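# Right a toppled stool inside the dashed rectangle

## Task

Set the fallen stool upright, resting on its legs, within the dashed rectangle, then open the grippers and pull the arms away; it only counts if the stool stays that way with no robot support at the end.

## Robot and tools

ROBOT AND FRAME. Two Kinova Gen3 arms, left_arm and right_arm, each with 7 revolute joints and a Robotiq 2F-85 parallel gripper. All positions use one scene frame: origin on the table top midway between the arms, +z up, +x out over the table, left_arm on the +y side. The names left and right do not match image sides. Bases: left_arm at (-0.023, +0.339, 0) m, right_arm at (0, -0.273, 0) m, both yawed only slightly. The gripper's fingers point along its own +z and close along its +y. The reported end_effector_position is the spot between the pads when closed; fingertips stick out about 19 mm past it when closed and 6 mm when fully open, and closing pushes the tips roughly 13 mm further out, so keep that clearance above the table.

execute_actions. Argument actions is a list holding zero or one item; optional pictures (true/false) asks for camera images. Forms:
- Empty list: nothing is commanded; returns the state plus pictures.
- Action: {"rows": [...], "steps": n}. 1 to 15 rows, n from 3 to 15 (default 15), each step 1/30 s. Row k is used on step k; if rows run out, the last row repeats.
- Wait: {"steps": n} with n up to 300; no new command, returns once n steps have elapsed since the previous result (your thinking time is included).
A refused call sends nothing to the robot.

ROW LAYOUT. Every row is one flat list of 18 numbers covering both arms, even if only one moves: left_arm's 7 joint targets, left gripper position, left gripper speed, then right_arm's same 9. Joint numbers are absolute target angles in radians (same convention as the Joint positions line), not offsets. Column order and stated ranges: waist -69.115 to 69.115, shoulder -2.250 to 2.250, upper arm roll -69.115 to 69.115, elbow -2.580 to 2.580, forearm roll -69.115 to 69.115, wrist pitch -2.100 to 2.100, wrist roll -69.115 to 69.115. A target more than 0.013 rad beyond a range end, and further out than the joint's last reading, gets the call refused. True ends may differ by up to 0.013 rad; a joint pushed past its true end stops there and a "joint sent to its limit" line may appear (possibly about an earlier action); no such line does not prove there is more room.

GRIPPER NUMBERS. Both in [-1, 1]. Position is an absolute opening: +1 fully open (85 mm), 0 about 41 mm, about -0.8 pads touching, -1 keeps closing until blocked. Speed sets how fast the gap changes: about 20 mm/s at -1, 85 at 0, 150 at +1. Grip force is not settable; a full close gives roughly 190 to 235 N per pad, a bit more on wide objects. For a firm grip hold position at -1. For a gentle grip, open first, then command a position just under the object's width; each extra millimetre squeezes harder. To release, command wider than the object. Fingers that have stopped stay put until the position number changes by 0.01 or more, but re-close on their own (not past the request) if the object shifts, force falls sharply or the object is lost. To leave a gripper unchanged, repeat its previous two numbers; 0 is a real command.

MOTION. Joint speed and acceleration are capped and joints are coordinated to arrive together; reversals stop them together. Each step the sent target stays within 0.304 rad of the measured angle for the first four joints and 0.266 rad for the last three, and is scaled back if it would move the gripper more than 70 mm from where it is. Big moves can still be unfinished when the result arrives. Between calls the arms keep heading to the last row sent, until they have all been nearly still for a moment or a step is HELD. Each result is captured 3 steps before the action ends; those steps run while you reply.

RESULT LINES. State line: per arm, end_effector_position (m) and end_effector_quat_wxyz in the scene frame; printed hand positions can be off, more so when reaching far. Joint positions (rad), Joint velocities (rad/s) and joint torques, one block per arm in column order; torques carry fixed offsets, scale and noise and change at rest only with contact or load. position_measured_pct is about 50 - 50 x finger position: 0 fully open, about 90 or slightly more when pads meet on nothing or something tiny; stopped below 90 short of the request means something is held or blocking. HELD marks steps whose row was partly or wholly not sent. "joint command not followed" means a clearance check altered or blocked joint targets; the rest of the row still applied. MOTOR HOT appears from 60 °C; at 75 °C an OVER-TEMPERATURE FAULT makes that arm brake weakly and sag until cool. TORQUE FAULT: a joint hit its load limit (48 N m for the first four joints, 30.2 N m for the last three, held weight included) and the arm halts for 10 s, dropping the rest of the call.

CAMERAS. cam_head_left, cam_head_right, cam_high, cam_low, cam_left_wrist, cam_right_wrist, each 504x504. Wrist camera poses follow the arm's joint readings. Calibrations are approximate; results with pictures list cameras whose numbers changed.

zoom_image: camera (one of the names above) and region [x0, y0, x1, y1] in pixels of that camera's latest full image, origin top-left, at most 504 by 504; returns an enlarged view. Moves nothing.

read_manual: optional section, only "licences"; returns URDF licence text. Moves nothing.

finished_scene: scene (integer 1 or 2), the scene being ended; irreversible, grades it and starts the next. Replying with no tool call ends everything.

AVOID. Pushing or knocking anything off the table; arms striking or pressing each other; hard pushes, slams, drops and slips; overloading joints; long heavy holds that heat motors. Occasional outside tugs on held parts or loose objects can happen. Before finishing, open the grippers and withdraw so the stool stands unsupported.

Each tool is called by a JSON object that holds its "method" and its "body", one argument or row to a line.

## Session

I'll start by looking at the scene.

{"method": "execute_actions", "body": {
  "actions": []
}}

Scene clock: 0.00 s of 4244.00 s.
left_arm: end_effector_position=(+0.2191, +0.6745, +0.3594) position_measured_pct=0.0 end_effector_quat_wxyz=(-0.421, +0.466, +0.767, +0.129) | right_arm: end_effector_position=(+0.0344, +0.1660, +0.3612) position_measured_pct=0.0 end_effector_quat_wxyz=(-0.095, +0.818, -0.509, -0.249)
Joint positions: left_arm=[-0.625  0.364  0.307  1.649 -0.923  1.619  0.344] | right_arm=[-1.095  0.079 -0.084  1.736 -0.5    1.058  2.538]
Joint velocities: left_arm=[-0.001 -0.001  0.     0.001  0.     0.002 -0.001] | right_arm=[ 0.001 -0.     0.001  0.001  0.001  0.001 -0.   ]
Joint torques (N m, as the joint torque sensors report them, + toward a larger angle): no reading
Motor temperatures (°C, as the motors report them): left_arm=[23 23 20 23 30 27 29] | right_arm=[23 23 22 24 25 27 27]

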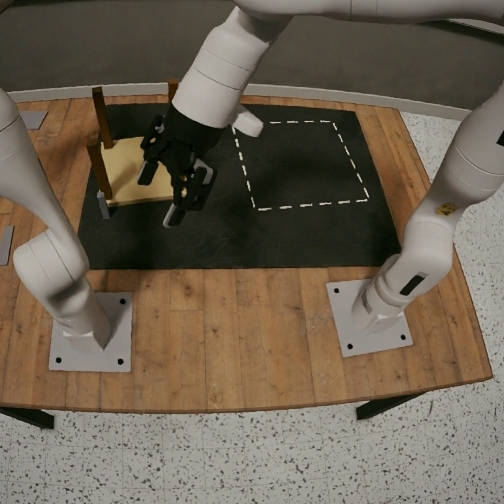

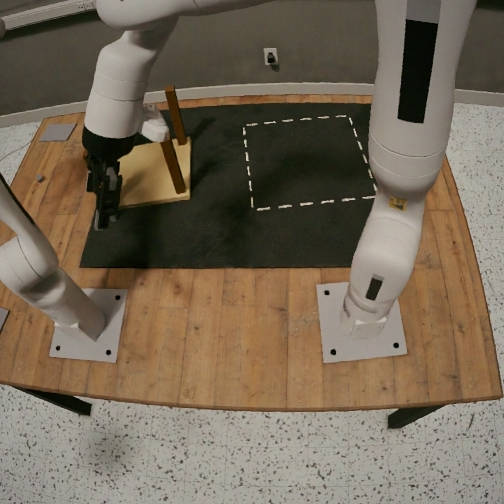

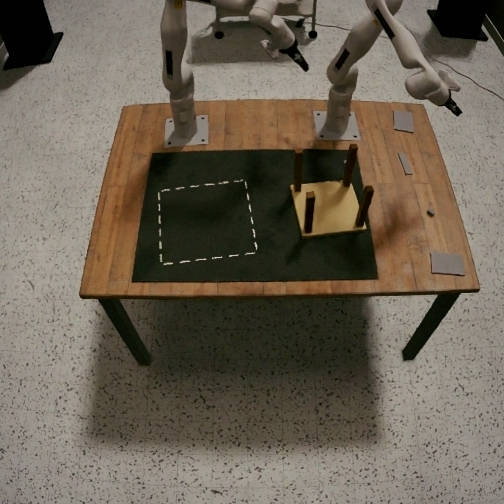

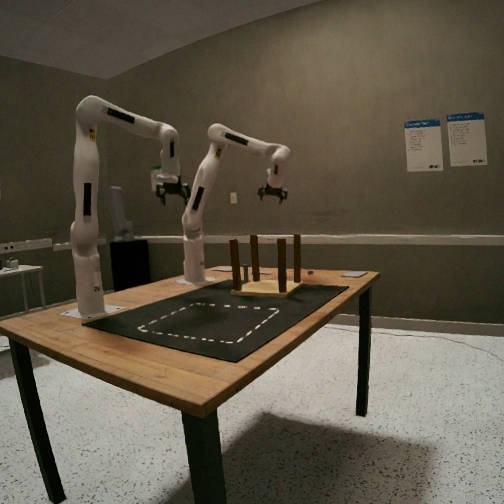

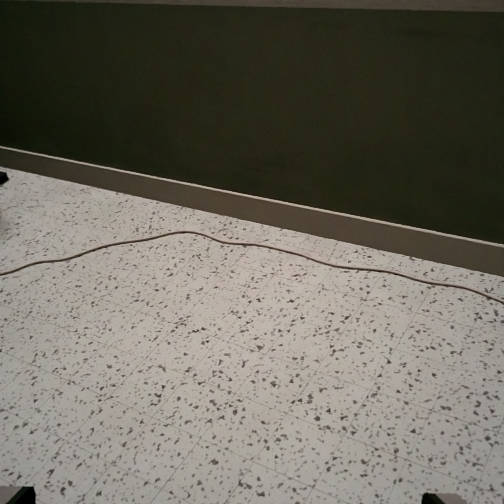

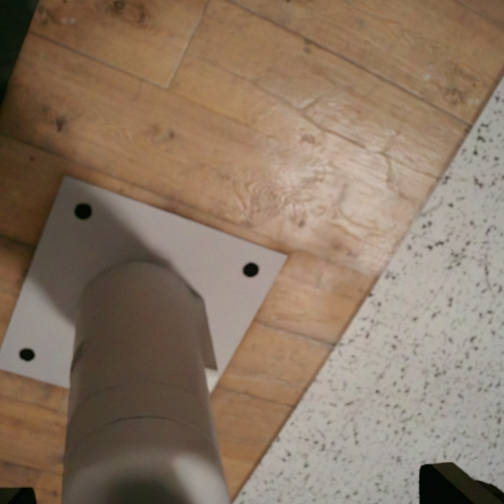

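{"method": "zoom_image", "body": {
  "camera": "cam_high",
  "region": [270, 120, 400, 250]
}}

{"method": "zoom_image", "body": {
  "camera": "cam_low",
  "region": [210, 210, 330, 330]
}}

{"method": "zoom_image", "body": {
  "camera": "cam_head_left",
  "region": [60, 70, 220, 230]
}}

{"method": "zoom_image", "body": {
  "camera": "cam_high",
  "region": [130, 150, 280, 300]
}}

Region (270, 120, 400, 250) of cam_high's 504x504 image, scaled by 3.877, with more detail than that image has.

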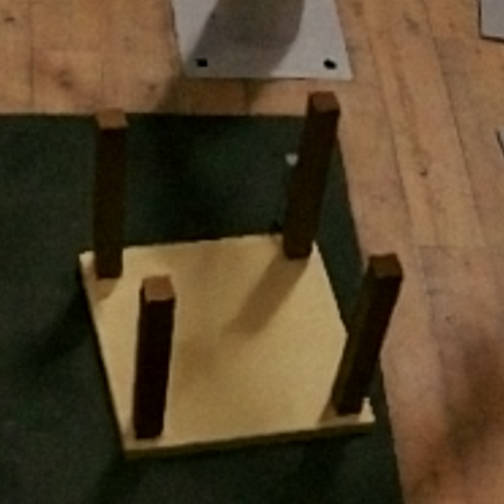

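Region (210, 210, 330, 330) of cam_low's 504x504 image, scaled by 4.200, with more detail than that image has.

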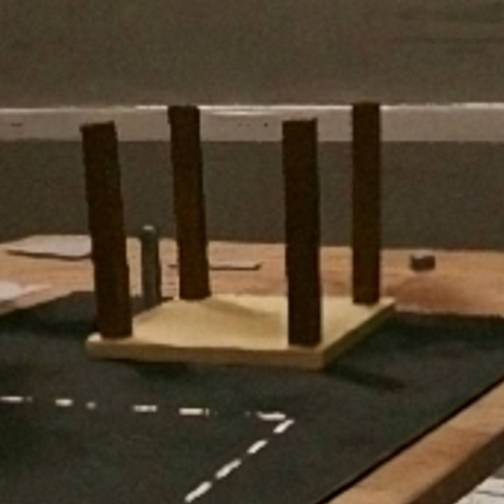

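Region (60, 70, 220, 230) of cam_head_left's 504x504 image, scaled by 3.150, with more detail than that image has.

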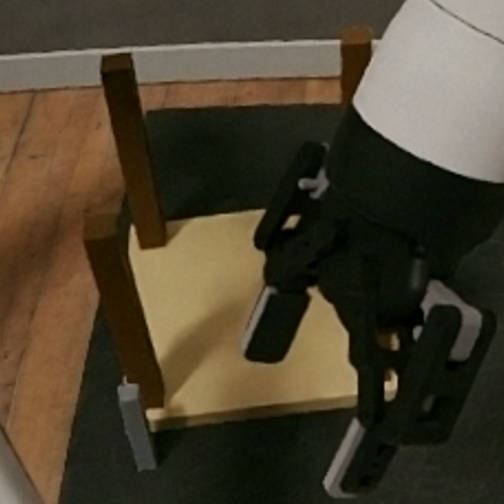

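Region (130, 150, 280, 300) of cam_high's 504x504 image, scaled by 3.360, with more detail than that image has.

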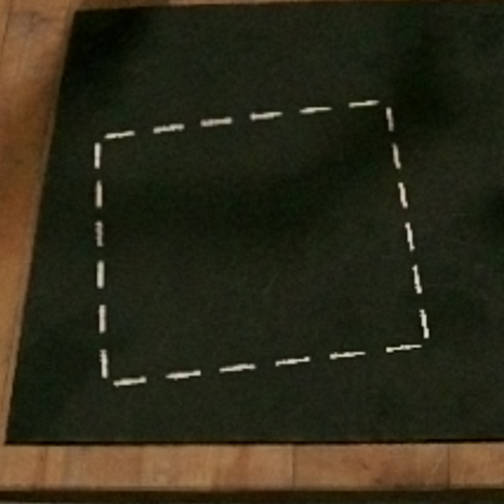

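{"method": "zoom_image", "body": {
  "camera": "cam_head_right",
  "region": [110, 75, 240, 205]
}}

{"method": "zoom_image", "body": {
  "camera": "cam_high",
  "region": [285, 180, 345, 240]
}}

{"method": "zoom_image", "body": {
  "camera": "cam_low",
  "region": [250, 230, 320, 300]
}}

Region (110, 75, 240, 205) of cam_head_right's 504x504 image, scaled by 3.877, with more detail than that image has.

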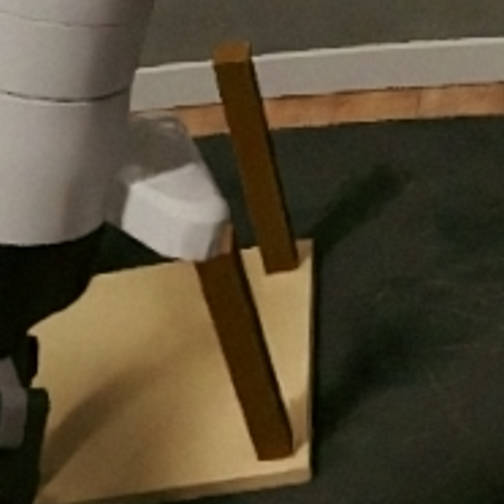

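Region (285, 180, 345, 240) of cam_high's 504x504 image, scaled by 8.400, with more detail than that image has.

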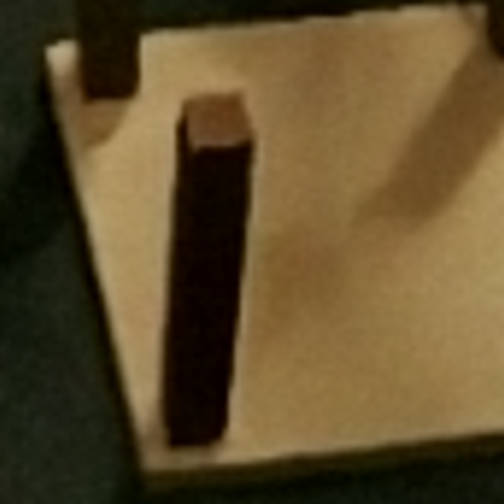

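Region (250, 230, 320, 300) of cam_low's 504x504 image, scaled by 7.200, with more detail than that image has.

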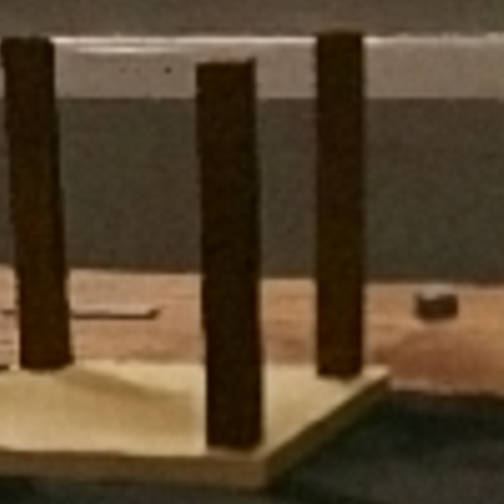

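{"method": "zoom_image", "body": {
  "camera": "cam_high",
  "region": [150, 80, 230, 160]
}}

{"method": "zoom_image", "body": {
  "camera": "cam_head_right",
  "region": [300, 260, 420, 380]
}}

Region (150, 80, 230, 160) of cam_high's 504x504 image, scaled by 6.300, with more detail than that image has.

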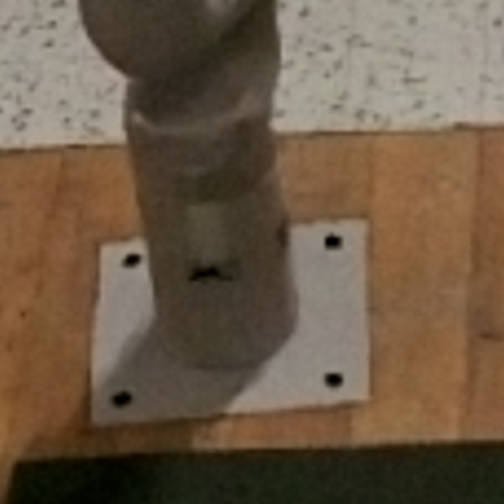

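Region (300, 260, 420, 380) of cam_head_right's 504x504 image, scaled by 4.200, with more detail than that image has.

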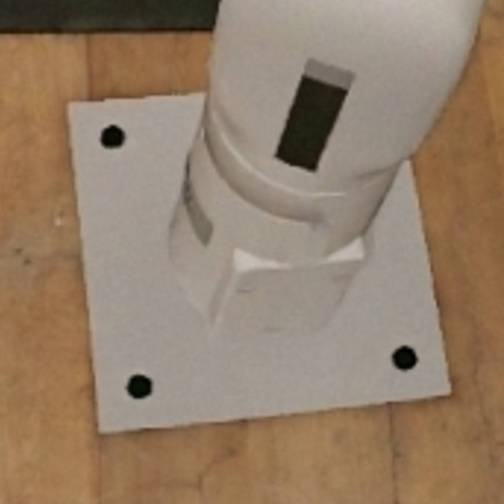

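{"method": "zoom_image", "body": {
  "camera": "cam_head_right",
  "region": [30, 260, 150, 380]
}}

{"method": "zoom_image", "body": {
  "camera": "cam_high",
  "region": [300, 80, 380, 160]
}}

{"method": "zoom_image", "body": {
  "camera": "cam_head_left",
  "region": [310, 260, 430, 380]
}}

{"method": "zoom_image", "body": {
  "camera": "cam_head_left",
  "region": [30, 270, 150, 390]
}}

Region (30, 260, 150, 380) of cam_head_right's 504x504 image, scaled by 4.200, with more detail than that image has.

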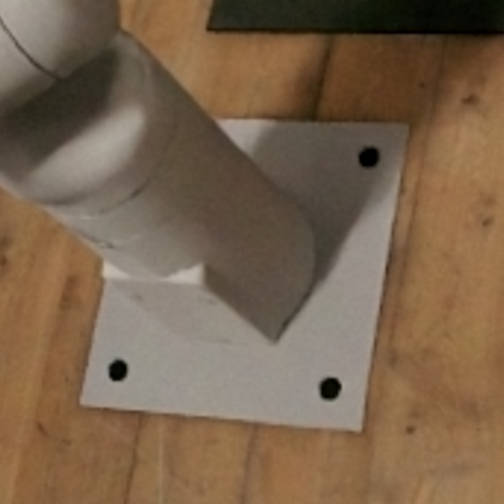

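Region (300, 80, 380, 160) of cam_high's 504x504 image, scaled by 6.300, with more detail than that image has.

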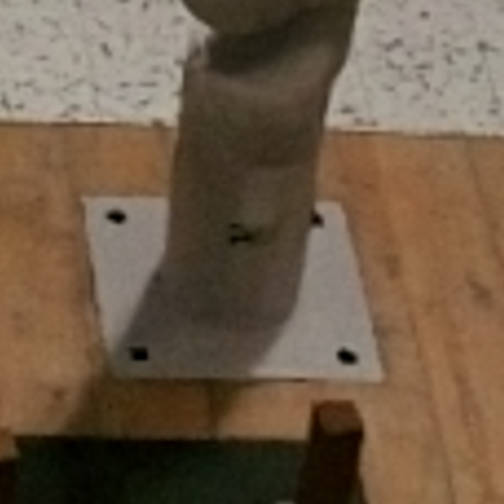

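Region (310, 260, 430, 380) of cam_head_left's 504x504 image, scaled by 4.200, with more detail than that image has.

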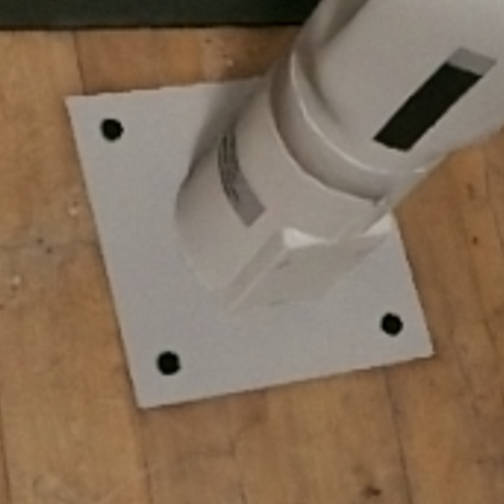

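Region (30, 270, 150, 390) of cam_head_left's 504x504 image, scaled by 4.200, with more detail than that image has.

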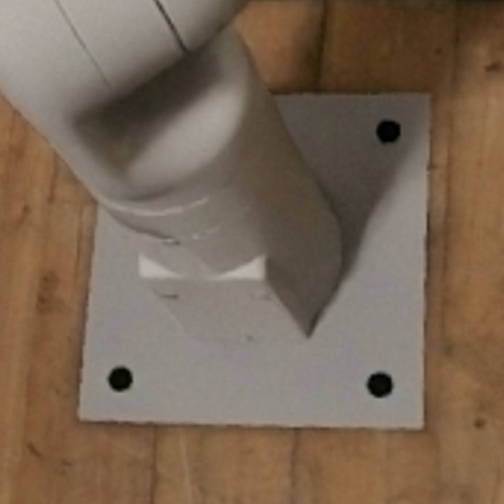

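{"method": "execute_actions", "body": {
  "actions": [
    {"rows": [[-0.625,0.364,0.307,1.649,-0.923,1.619,0.344,1,0,-0.116,0.994,0,1.327,-1.598,1.542,0.9,1,0]], "steps": 15}
  ]
}}

Scene clock: 7.53 s of 4244.00 s.
left_arm: end_effector_position=(+0.2192, +0.6747, +0.3595) position_measured_pct=0.0 end_effector_quat_wxyz=(-0.421, +0.466, +0.767, +0.130) | right_arm: end_effector_position=(+0.1453, +0.2081, +0.3594) position_measured_pct=0.0 end_effector_quat_wxyz=(-0.031, -0.620, +0.702, +0.349)
Joint positions: left_arm=[-0.625  0.364  0.307  1.649 -0.923  1.619  0.344] | right_arm=[-0.819  0.355 -0.032  1.489 -0.735  1.292  2.305]
Joint velocities: left_arm=[ 0.    -0.     0.001  0.    -0.    -0.003 -0.   ] | right_arm=[ 0.971  0.973  0.12  -0.637 -0.856  0.85  -0.853]
Joint torques (N m, as the joint torque sensors report them, + toward a larger angle): left_arm=[  0.31 -15.16   0.07  -7.19  -2.22   1.2    0.33] | right_arm=[  1.26 -14.12  -0.07  -8.79  -1.76  -0.04  -0.03]
Motor temperatures (°C, as the motors report them): left_arm=[23 23 20 23 30 27 29] | right_arm=[23 23 22 24 25 27 27]
Steps of this call (steps 1 to 90: nothing new was sent; then 4.13 s passed at rest; steps 91 to 102: the first 12 steps of this action). Readings (joint positions | what the end effector reports):
91: left_arm=[-0.625 0.364 0.307 1.649 -0.923 1.619 0.344] | right_arm=[-1.093 0.080 -0.084 1.735 -0.501 1.059 2.537] | left_arm position_measured_pct=0.0 | right_arm position_measured_pct=0.0
92: left_arm=[-0.625 0.364 0.307 1.649 -0.923 1.619 0.344] | right_arm=[-1.086 0.087 -0.084 1.729 -0.506 1.064 2.533] | left_arm position_measured_pct=0.0 | right_arm position_measured_pct=0.0
94: left_arm=[-0.625 0.364 0.307 1.649 -0.923 1.619 0.344] | right_arm=[-1.056 0.117 -0.078 1.702 -0.529 1.088 2.510] | left_arm position_measured_pct=0.0 | right_arm position_measured_pct=0.0
98: left_arm=[-0.625 0.364 0.307 1.649 -0.923 1.619 0.344] | right_arm=[-0.944 0.230 -0.051 1.592 -0.624 1.183 2.414] | left_arm position_measured_pct=0.0 | right_arm position_measured_pct=0.0
102: the state above

{"method": "execute_actions", "body": {
  "actions": [
    {"steps": 20}
  ]
}}

Scene clock: 8.20 s of 4244.00 s.
left_arm: end_effector_position=(+0.2192, +0.6747, +0.3595) position_measured_pct=0.0 end_effector_quat_wxyz=(-0.421, +0.466, +0.767, +0.130) | right_arm: end_effector_position=(+0.4138, +0.1562, +0.2757) position_measured_pct=0.0 end_effector_quat_wxyz=(-0.276, -0.003, +0.796, +0.540)
Joint positions: left_arm=[-0.625  0.364  0.307  1.649 -0.923  1.619  0.344] | right_arm=[-0.255  0.886 -0.003  1.342 -1.267  1.519  1.772]
Joint velocities: left_arm=[ 0.     0.001  0.    -0.001  0.     0.001  0.001] | right_arm=[ 0.74   0.582  0.022 -0.075 -1.126  0.125 -1.129]
Joint torques (N m, as the joint torque sensors report them, + toward a larger angle): left_arm=[  0.27 -15.22   0.04  -7.02  -2.18   1.11   0.27] | right_arm=[ -0.21 -22.45  -2.69  -7.72  -2.47   1.64  -0.19]
Motor temperatures (°C, as the motors report them): left_arm=[23 23 20 23 30 27 29] | right_arm=[23 23 22 24 25 27 27]
Kept back: nothing.
Steps of this call (steps 1 to 3: the last 3 steps of your previous action; steps 4 to 20: the robot went on to your last target). Readings (joint positions | what the end effector reports):
1: left_arm=[-0.625 0.364 0.307 1.649 -0.923 1.619 0.344] | right_arm=[-0.786 0.388 -0.028 1.469 -0.763 1.321 2.276] | left_arm position_measured_pct=0.0 | right_arm position_measured_pct=0.0
2: left_arm=[-0.625 0.364 0.307 1.649 -0.923 1.619 0.344] | right_arm=[-0.754 0.420 -0.024 1.451 -0.792 1.347 2.247] | left_arm position_measured_pct=0.0 | right_arm position_measured_pct=0.0
4: left_arm=[-0.625 0.364 0.307 1.649 -0.923 1.619 0.344] | right_arm=[-0.692 0.483 -0.019 1.423 -0.848 1.391 2.192] | left_arm position_measured_pct=0.0 | right_arm position_measured_pct=0.0
8: left_arm=[-0.625 0.364 0.307 1.649 -0.923 1.619 0.344] | right_arm=[-0.575 0.600 -0.012 1.387 -0.952 1.448 2.088] | left_arm position_measured_pct=0.0 | right_arm position_measured_pct=0.0
20: the state above

{"method": "execute_actions", "body": {
  "actions": [
    {"steps": 8}
  ]
}}

Scene clock: 8.47 s of 4244.00 s.
left_arm: end_effector_position=(+0.2192, +0.6747, +0.3595) position_measured_pct=0.0 end_effector_quat_wxyz=(-0.421, +0.466, +0.767, +0.130) | right_arm: end_effector_position=(+0.5048, +0.1311, +0.2949) position_measured_pct=0.0 end_effector_quat_wxyz=(-0.351, +0.226, +0.690, +0.591)
Joint positions: left_arm=[-0.625  0.364  0.307  1.649 -0.923  1.619  0.344] | right_arm=[-0.144  0.972  0.     1.33  -1.527  1.537  1.449]
Joint velocities: left_arm=[ 0.    -0.002 -0.001  0.    -0.     0.    -0.001] | right_arm=[ 0.179  0.138  0.001 -0.02  -0.482  0.03  -1.215]
Joint torques (N m, as the joint torque sensors report them, + toward a larger angle): left_arm=[  0.49 -15.07  -0.01  -7.02  -2.1    1.27   0.05] | right_arm=[ -1.13 -23.62  -2.57  -7.14  -2.15   1.56  -0.12]
Motor temperatures (°C, as the motors report them): left_arm=[23 23 20 23 30 27 29] | right_arm=[23 23 22 24 25 27 27]
Kept back: nothing.
Steps of this call (steps 1 to 8: the robot went on to your last target). Readings (joint positions | what the end effector reports):
1: left_arm=[-0.625 0.364 0.307 1.649 -0.923 1.619 0.344] | right_arm=[-0.231 0.905 -0.002 1.339 -1.307 1.523 1.733] | left_arm position_measured_pct=0.0 | right_arm position_measured_pct=0.0
2: left_arm=[-0.625 0.364 0.307 1.649 -0.923 1.619 0.344] | right_arm=[-0.211 0.920 -0.001 1.337 -1.347 1.526 1.692] | left_arm position_measured_pct=0.0 | right_arm position_measured_pct=0.0
4: left_arm=[-0.625 0.364 0.307 1.649 -0.923 1.619 0.344] | right_arm=[-0.180 0.944 0.001 1.334 -1.425 1.531 1.611] | left_arm position_measured_pct=0.0 | right_arm position_measured_pct=0.0
8: the state above

{"method": "execute_actions", "body": {
  "actions": [
    {"rows": [[-0.625,0.364,0.307,1.649,-0.923,1.619,0.344,1,0,-0.116,1.401,0,1.177,-1.604,1.550,1.008,1,0]], "steps": 15}
  ]
}}

{"method": "execute_actions", "body": {
  "actions": [
    {"steps": 22}
  ],
  "pictures": true
}}

Scene clock: 8.97 s of 4244.00 s.
left_arm: end_effector_position=(+0.2192, +0.6747, +0.3595) position_measured_pct=0.0 end_effector_quat_wxyz=(-0.421, +0.466, +0.767, +0.130) | right_arm: end_effector_position=(+0.5380, +0.1234, +0.1713) position_measured_pct=0.0 end_effector_quat_wxyz=(+0.495, -0.411, -0.576, -0.504)
Joint positions: left_arm=[-0.625  0.364  0.307  1.649 -0.923  1.619  0.344] | right_arm=[-0.119  1.246 -0.     1.228 -1.597  1.547  1.077]
Joint velocities: left_arm=[ 0.    -0.001 -0.     0.001  0.     0.001 -0.   ] | right_arm=[ 0.016  0.856 -0.001 -0.284 -0.044  0.013 -0.38 ]
Joint torques (N m, as the joint torque sensors report them, + toward a larger angle): left_arm=[  0.47 -15.08  -0.08  -7.11  -2.16   1.18   0.27] | right_arm=[  0.42 -23.82  -3.15  -6.89  -1.53   1.89  -0.16]
Motor temperatures (°C, as the motors report them): left_arm=[23 23 20 23 30 27 29] | right_arm=[23 23 22 24 25 27 27]
Steps of this call (steps 1 to 3: the robot went on to your last target; steps 4 to 15: the first 12 steps of this action). Readings (joint positions | what the end effector reports):
4: left_arm=[-0.625 0.364 0.307 1.649 -0.923 1.619 0.344] | right_arm=[-0.127 0.985 0.000 1.328 -1.570 1.540 1.286] | left_arm position_measured_pct=0.0 | right_arm position_measured_pct=0.0
5: left_arm=[-0.625 0.364 0.307 1.649 -0.923 1.619 0.344] | right_arm=[-0.126 0.992 0.000 1.325 -1.576 1.541 1.248] | left_arm position_measured_pct=0.0 | right_arm position_measured_pct=0.0
7: left_arm=[-0.625 0.364 0.307 1.649 -0.923 1.619 0.344] | right_arm=[-0.124 1.021 -0.000 1.312 -1.583 1.544 1.196] | left_arm position_measured_pct=0.0 | right_arm position_measured_pct=0.0
11: left_arm=[-0.625 0.364 0.307 1.649 -0.923 1.619 0.344] | right_arm=[-0.121 1.132 -0.000 1.266 -1.591 1.546 1.128] | left_arm position_measured_pct=0.0 | right_arm position_measured_pct=0.0
15: the state above

Scene clock: 9.70 s of 4244.00 s.
left_arm: end_effector_position=(+0.2192, +0.6747, +0.3595) position_measured_pct=0.0 end_effector_quat_wxyz=(-0.421, +0.466, +0.767, +0.130) | right_arm: end_effector_position=(+0.5299, +0.1201, +0.0901) position_measured_pct=0.0 end_effector_quat_wxyz=(+0.536, -0.461, -0.536, -0.461)
Joint positions: left_arm=[-0.625  0.364  0.307  1.649 -0.923  1.619  0.344] | right_arm=[-0.116  1.401  0.     1.177 -1.604  1.55   1.008]
Joint velocities: left_arm=[ 0.001  0.     0.001  0.     0.001 -0.    -0.001] | right_arm=[-0.     0.     0.002 -0.001 -0.001 -0.     0.   ]
Joint torques (N m, as the joint torque sensors report them, + toward a larger angle): left_arm=[  0.22 -15.15   0.06  -6.94  -2.02   1.11   0.08] | right_arm=[  0.28 -24.28  -2.06  -6.    -1.79   2.29  -0.16]
Motor temperatures (°C, as the motors report them): left_arm=[23 23 20 23 30 27 29] | right_arm=[23 23 22 24 25 27 27]
Kept back: nothing.
Steps of this call (steps 1 to 3: the last 3 steps of your previous action; steps 4 to 22: the robot went on to your last target). Readings (joint positions | what the end effector reports):
1: left_arm=[-0.625 0.364 0.307 1.649 -0.923 1.619 0.344] | right_arm=[-0.118 1.275 -0.000 1.218 -1.598 1.548 1.064] | left_arm position_measured_pct=0.0 | right_arm position_measured_pct=0.0
2: left_arm=[-0.625 0.364 0.307 1.649 -0.923 1.619 0.344] | right_arm=[-0.118 1.303 -0.000 1.209 -1.599 1.548 1.051] | left_arm position_measured_pct=0.0 | right_arm position_measured_pct=0.0
4: left_arm=[-0.625 0.364 0.307 1.649 -0.923 1.619 0.344] | right_arm=[-0.117 1.353 0.000 1.193 -1.601 1.549 1.028] | left_arm position_measured_pct=0.0 | right_arm position_measured_pct=0.0
8: left_arm=[-0.625 0.364 0.307 1.649 -0.923 1.619 0.344] | right_arm=[-0.116 1.395 0.001 1.180 -1.603 1.549 1.008] | left_arm position_measured_pct=0.0 | right_arm position_measured_pct=0.0
22: the state above
camera_calibration (this result's frames):
cam_left_wrist: T_world_to_cam=[[0.83007, 0.535252, -0.156492, -0.494662], [0.212651, -0.563229, -0.798469, 0.678989], [-0.515523, 0.629507, -0.581341, 0.0397328], [0, 0, 0, 1]] pos_world=[0.286699, 0.622183, 0.487839]
cam_right_wrist: T_world_to_cam=[[0.993425, 0.10725, -0.0400484, -0.535875], [-0.0424651, 0.0203442, -0.998891, 0.167597], [-0.106316, 0.994024, 0.0247648, 0.078751], [0, 0, 0, 1]] pos_world=[0.547841, -0.0242175, 0.144]

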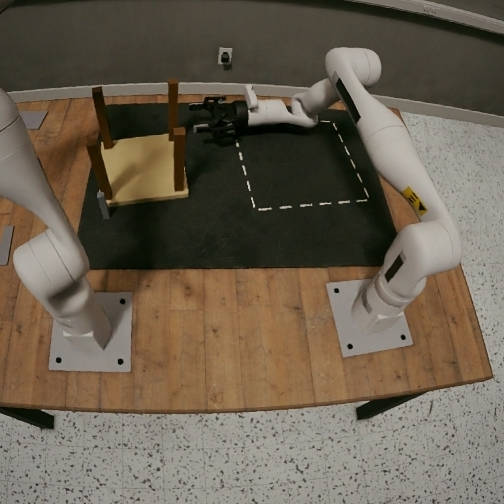

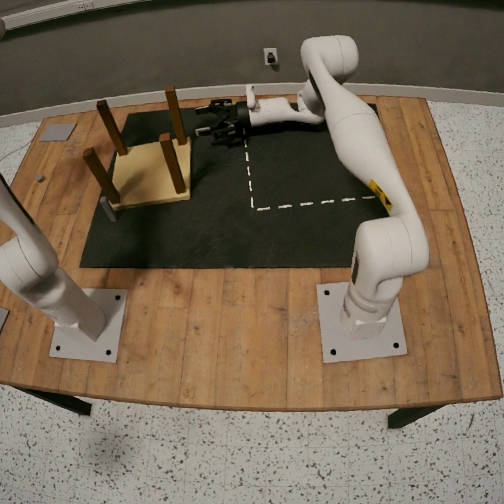

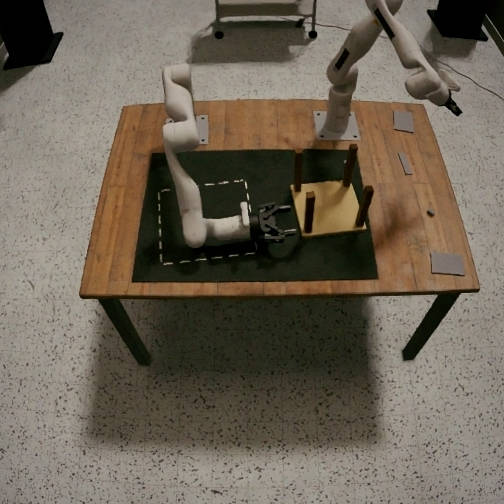

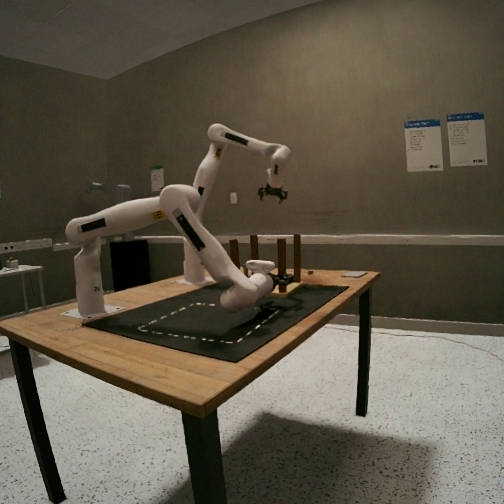

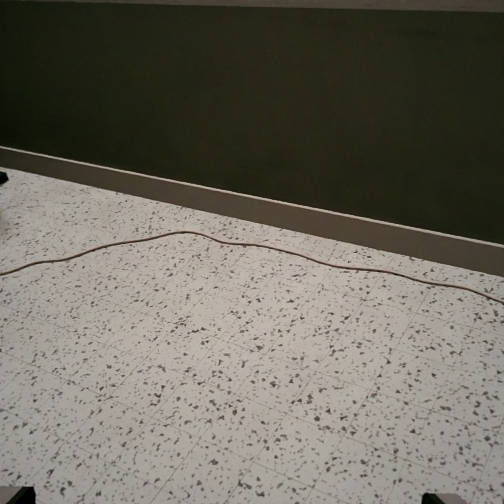

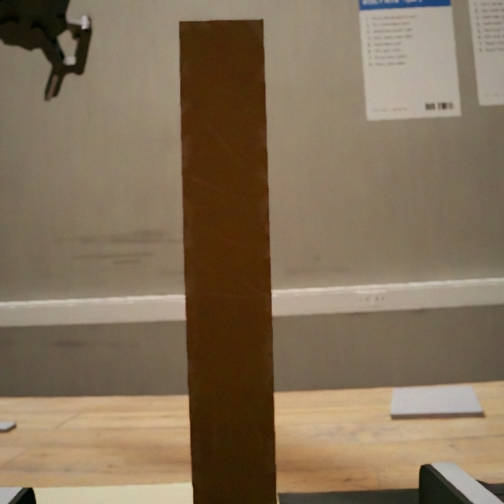

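{"method": "zoom_image", "body": {
  "camera": "cam_right_wrist",
  "region": [0, 400, 504, 504]
}}

{"method": "zoom_image", "body": {
  "camera": "cam_high",
  "region": [240, 170, 340, 270]
}}

{"method": "zoom_image", "body": {
  "camera": "cam_head_left",
  "region": [150, 70, 270, 190]
}}

Region (0, 400, 504, 504) of cam_right_wrist's 504x504 image, scaled by 1.000; it fills the top 104 rows of this view, and the rest is white.

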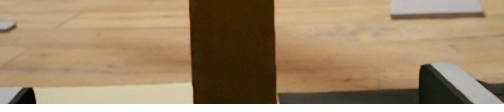

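Region (240, 170, 340, 270) of cam_high's 504x504 image, scaled by 5.040, with more detail than that image has.

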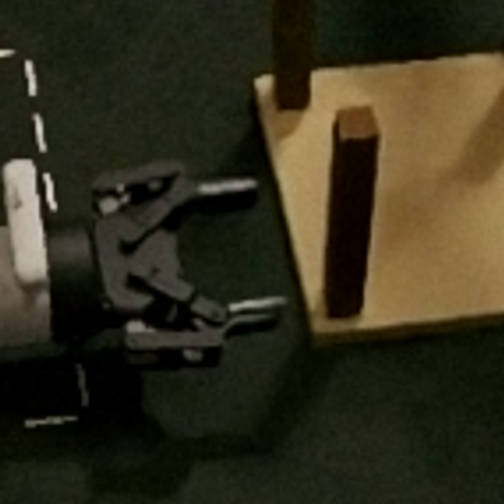

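Region (150, 70, 270, 190) of cam_head_left's 504x504 image, scaled by 4.200, with more detail than that image has.

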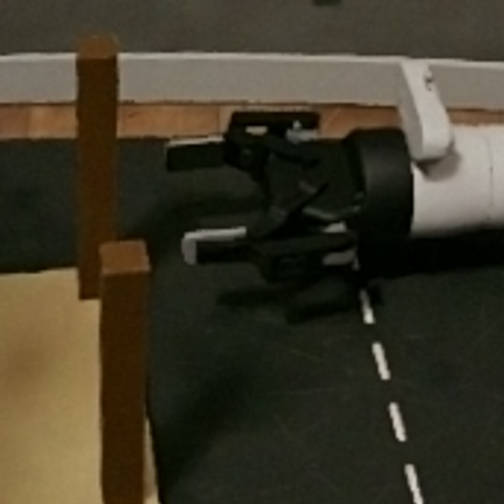

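{"method": "execute_actions", "body": {
  "actions": [
    {"rows": [[-0.625,0.364,0.307,1.649,-0.923,1.619,0.344,1,0,-0.2127,1.4086,0,1.1520,-1.6850,1.4961,0.988,0.3,0]], "steps": 15}
  ],
  "pictures": true
}}

Scene clock: 11.10 s of 4244.00 s.
left_arm: end_effector_position=(+0.2192, +0.6747, +0.3595) position_measured_pct=0.0 end_effector_quat_wxyz=(-0.421, +0.466, +0.767, +0.130) | right_arm: end_effector_position=(+0.5248, +0.1761, +0.0901) position_measured_pct=27.8 end_effector_quat_wxyz=(+0.537, -0.463, -0.534, -0.460)
Joint positions: left_arm=[-0.625  0.364  0.307  1.649 -0.923  1.619  0.344] | right_arm=[-0.211  1.408 -0.     1.152 -1.685  1.496  0.988]
Joint velocities: left_arm=[-0.001  0.    -0.001  0.001 -0.     0.001  0.001] | right_arm=[-0.012  0.004  0.01  -0.002  0.002 -0.002 -0.   ]
Joint torques (N m, as the joint torque sensors report them, + toward a larger angle): left_arm=[  0.33 -15.02   0.    -7.04  -2.02   1.18   0.12] | right_arm=[  0.2  -24.6   -2.5   -5.79  -1.49   2.08  -0.12]
Motor temperatures (°C, as the motors report them): left_arm=[23 23 20 23 30 27 29] | right_arm=[23 23 22 24 25 27 27]
Steps of this call (steps 1 to 15: the robot went on to your last target; steps 16 to 30: nothing new was sent; steps 31 to 42: the first 12 steps of this action). Readings (joint positions | what the end effector reports):
31: left_arm=[-0.625 0.364 0.307 1.649 -0.923 1.619 0.344] | right_arm=[-0.117 1.401 0.000 1.177 -1.605 1.550 1.008] | left_arm position_measured_pct=0.0 | right_arm position_measured_pct=0.0
32: left_arm=[-0.625 0.364 0.307 1.649 -0.923 1.619 0.344] | right_arm=[-0.123 1.402 0.002 1.175 -1.609 1.547 1.007] | left_arm position_measured_pct=0.0 | right_arm position_measured_pct=0.4
34: left_arm=[-0.625 0.364 0.307 1.649 -0.923 1.619 0.344] | right_arm=[-0.151 1.404 0.003 1.168 -1.631 1.532 1.001] | left_arm position_measured_pct=0.0 | right_arm position_measured_pct=4.8
38: left_arm=[-0.625 0.364 0.307 1.649 -0.923 1.619 0.344] | right_arm=[-0.208 1.408 -0.003 1.153 -1.682 1.498 0.989] | left_arm position_measured_pct=0.0 | right_arm position_measured_pct=15.9
42: the state above
camera_calibration (this result's frames):
cam_left_wrist: T_world_to_cam=[[0.83007, 0.535252, -0.156492, -0.494662], [0.212651, -0.563229, -0.798469, 0.678989], [-0.515523, 0.629507, -0.581341, 0.0397328], [0, 0, 0, 1]] pos_world=[0.2867, 0.622183, 0.487839]
cam_right_wrist: T_world_to_cam=[[0.993379, 0.105128, -0.0463311, -0.535838], [-0.0486568, 0.0196654, -0.998622, 0.169617], [-0.104072, 0.994264, 0.0246504, 0.0213276], [0, 0, 0, 1]] pos_world=[0.542762, 0.0317904, 0.144032]

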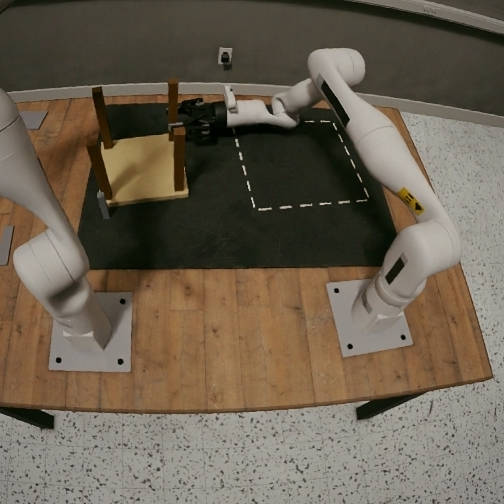

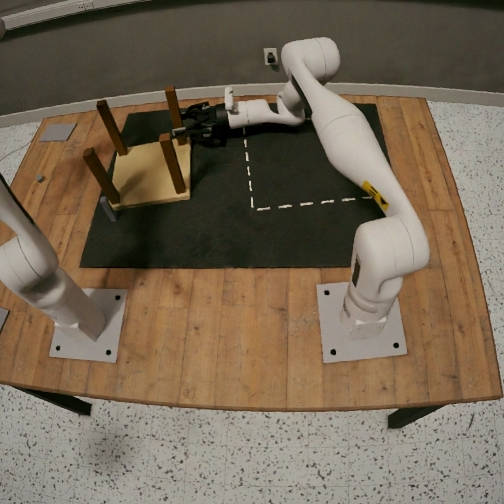

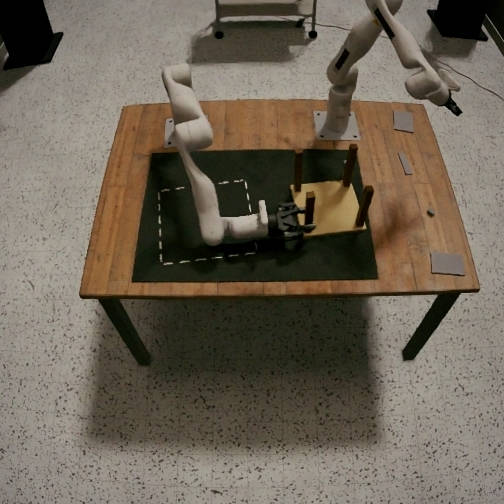

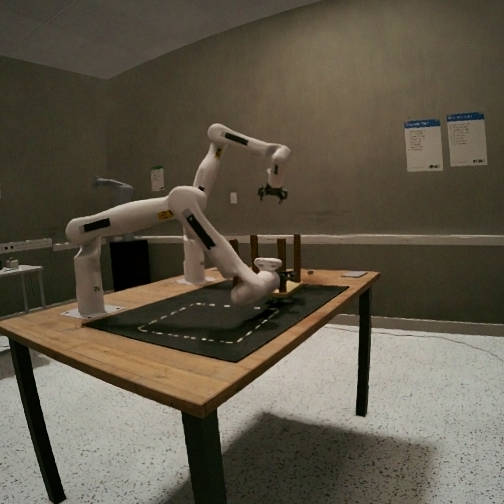

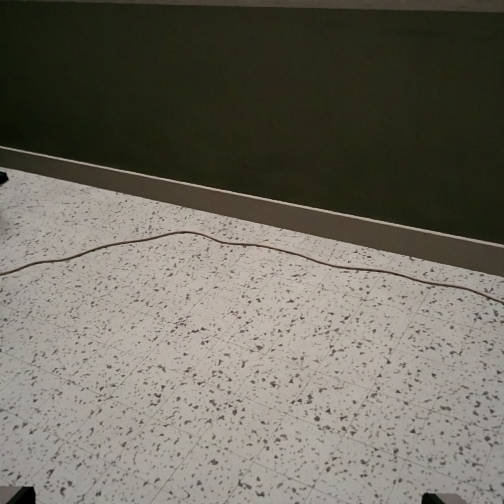

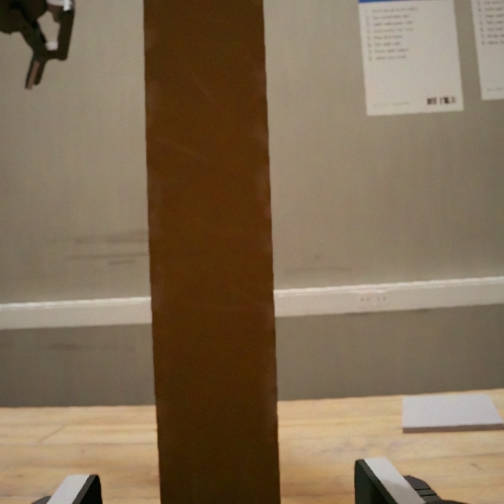

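{"method": "execute_actions", "body": {
  "actions": [
    {"rows": [[-0.625,0.364,0.307,1.649,-0.923,1.619,0.344,1,0,-0.2127,1.4058,0,1.1617,-1.6855,1.4968,0.995,-1,-0.2]], "steps": 15}
  ]
}}

{"method": "execute_actions", "body": {
  "actions": [
    {"steps": 8}
  ],
  "pictures": true
}}

Scene clock: 11.77 s of 4244.00 s.
left_arm: end_effector_position=(+0.2192, +0.6747, +0.3595) position_measured_pct=0.0 end_effector_quat_wxyz=(-0.421, +0.466, +0.767, +0.130) | right_arm: end_effector_position=(+0.5221, +0.1763, +0.0897) position_measured_pct=58.3 end_effector_quat_wxyz=(+0.537, -0.463, -0.535, -0.460)
Joint positions: left_arm=[-0.625  0.364  0.307  1.649 -0.923  1.619  0.344] | right_arm=[-0.213  1.406 -0.     1.162 -1.686  1.497  0.995]
Joint velocities: left_arm=[ 0.    -0.001  0.    -0.     0.     0.    -0.001] | right_arm=[-0.001 -0.    -0.     0.001  0.002 -0.001 -0.   ]
Joint torques (N m, as the joint torque sensors report them, + toward a larger angle): left_arm=[  0.31 -15.18  -0.09  -7.02  -2.07   1.23   0.25] | right_arm=[  0.46 -24.25  -2.49  -6.24  -1.64   1.87   0.03]
Motor temperatures (°C, as the motors report them): left_arm=[23 23 20 23 30 27 29] | right_arm=[23 23 22 24 25 27 27]
Steps of this call (steps 1 to 3: the last 3 steps of your previous action; steps 4 to 8: the robot went on to your last target; steps 9 to 20: the first 12 steps of this action). Readings (joint positions | what the end effector reports):
9: left_arm=[-0.625 0.364 0.307 1.649 -0.923 1.619 0.344] | right_arm=[-0.213 1.408 -0.000 1.153 -1.685 1.496 0.989] | left_arm position_measured_pct=0.0 | right_arm position_measured_pct=34.9
10: left_arm=[-0.625 0.364 0.307 1.649 -0.923 1.619 0.344] | right_arm=[-0.213 1.407 0.000 1.158 -1.685 1.496 0.991] | left_arm position_measured_pct=0.0 | right_arm position_measured_pct=35.3
12: left_arm=[-0.625 0.364 0.307 1.649 -0.923 1.619 0.344] | right_arm=[-0.213 1.406 -0.000 1.161 -1.685 1.497 0.995] | left_arm position_measured_pct=0.0 | right_arm position_measured_pct=38.9
16: left_arm=[-0.625 0.364 0.307 1.649 -0.923 1.619 0.344] | right_arm=[-0.213 1.406 0.000 1.162 -1.685 1.497 0.995] | left_arm position_measured_pct=0.0 | right_arm position_measured_pct=48.4
20: the state above

Scene clock: 12.03 s of 4244.00 s.
left_arm: end_effector_position=(+0.2192, +0.6747, +0.3595) position_measured_pct=0.0 end_effector_quat_wxyz=(-0.421, +0.466, +0.767, +0.130) | right_arm: end_effector_position=(+0.5229, +0.1762, +0.0897) position_measured_pct=69.0 end_effector_quat_wxyz=(+0.537, -0.464, -0.533, -0.460)
Joint positions: left_arm=[-0.625  0.364  0.307  1.649 -0.923  1.619  0.344] | right_arm=[-0.212  1.406 -0.     1.162 -1.687  1.496  0.994]
Joint velocities: left_arm=[-0.001  0.001 -0.001  0.     0.     0.001 -0.001] | right_arm=[ 0.     0.    -0.    -0.     0.003 -0.001 -0.   ]
Joint torques (N m, as the joint torque sensors report them, + toward a larger angle): left_arm=[  0.16 -15.02  -0.16  -7.    -2.07   1.27   0.11] | right_arm=[  0.49 -24.16  -2.61  -5.63  -0.67   2.82   0.42]
Motor temperatures (°C, as the motors report them): left_arm=[23 23 20 23 30 27 29] | right_arm=[23 23 22 24 25 27 27]
Kept back: nothing.
Steps of this call (steps 1 to 3: the last 3 steps of your previous action; steps 4 to 8: the robot went on to your last target). Readings (joint positions | what the end effector reports):
1: left_arm=[-0.625 0.364 0.307 1.649 -0.923 1.619 0.344] | right_arm=[-0.213 1.406 -0.000 1.162 -1.686 1.497 0.995] | left_arm position_measured_pct=0.0 | right_arm position_measured_pct=61.1
2: left_arm=[-0.625 0.364 0.307 1.649 -0.923 1.619 0.344] | right_arm=[-0.213 1.406 0.000 1.162 -1.686 1.496 0.995] | left_arm position_measured_pct=0.0 | right_arm position_measured_pct=63.5
4: left_arm=[-0.625 0.364 0.307 1.649 -0.923 1.619 0.344] | right_arm=[-0.212 1.406 -0.000 1.162 -1.687 1.496 0.994] | left_arm position_measured_pct=0.0 | right_arm position_measured_pct=67.9
8: the state above
camera_calibration (this result's frames):
cam_left_wrist: T_world_to_cam=[[0.83007, 0.535252, -0.156492, -0.494662], [0.212651, -0.563229, -0.798469, 0.678989], [-0.515523, 0.629507, -0.581341, 0.0397328], [0, 0, 0, 1]] pos_world=[0.286699, 0.622183, 0.487839]
cam_right_wrist: T_world_to_cam=[[0.99342, 0.103947, -0.0480725, -0.533692], [-0.0503518, 0.0194139, -0.998543, 0.170073], [-0.102862, 0.994393, 0.0245201, 0.0204024], [0, 0, 0, 1]] pos_world=[0.540843, 0.0318859, 0.143669]

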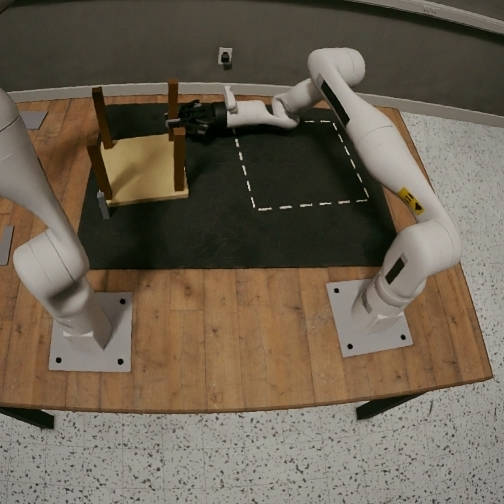

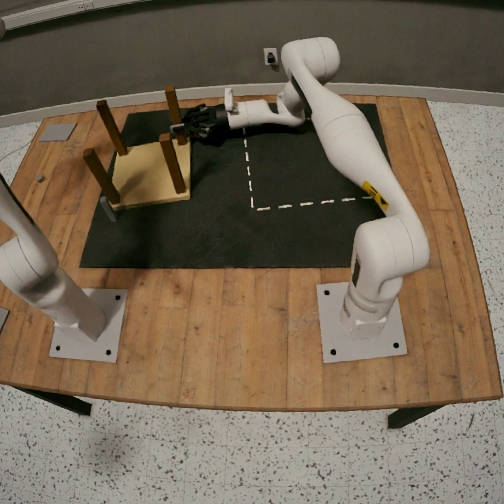

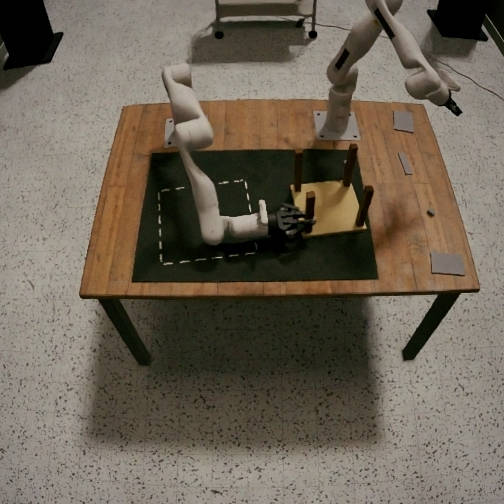

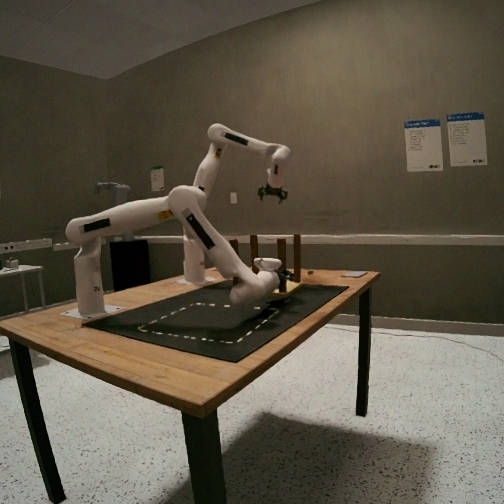

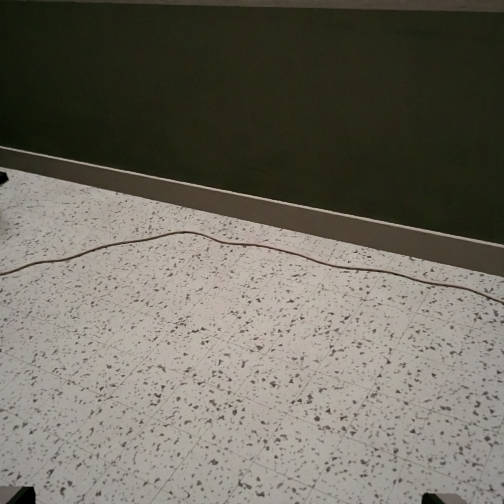

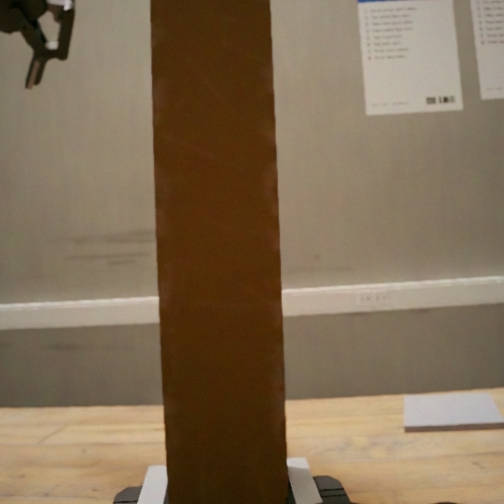

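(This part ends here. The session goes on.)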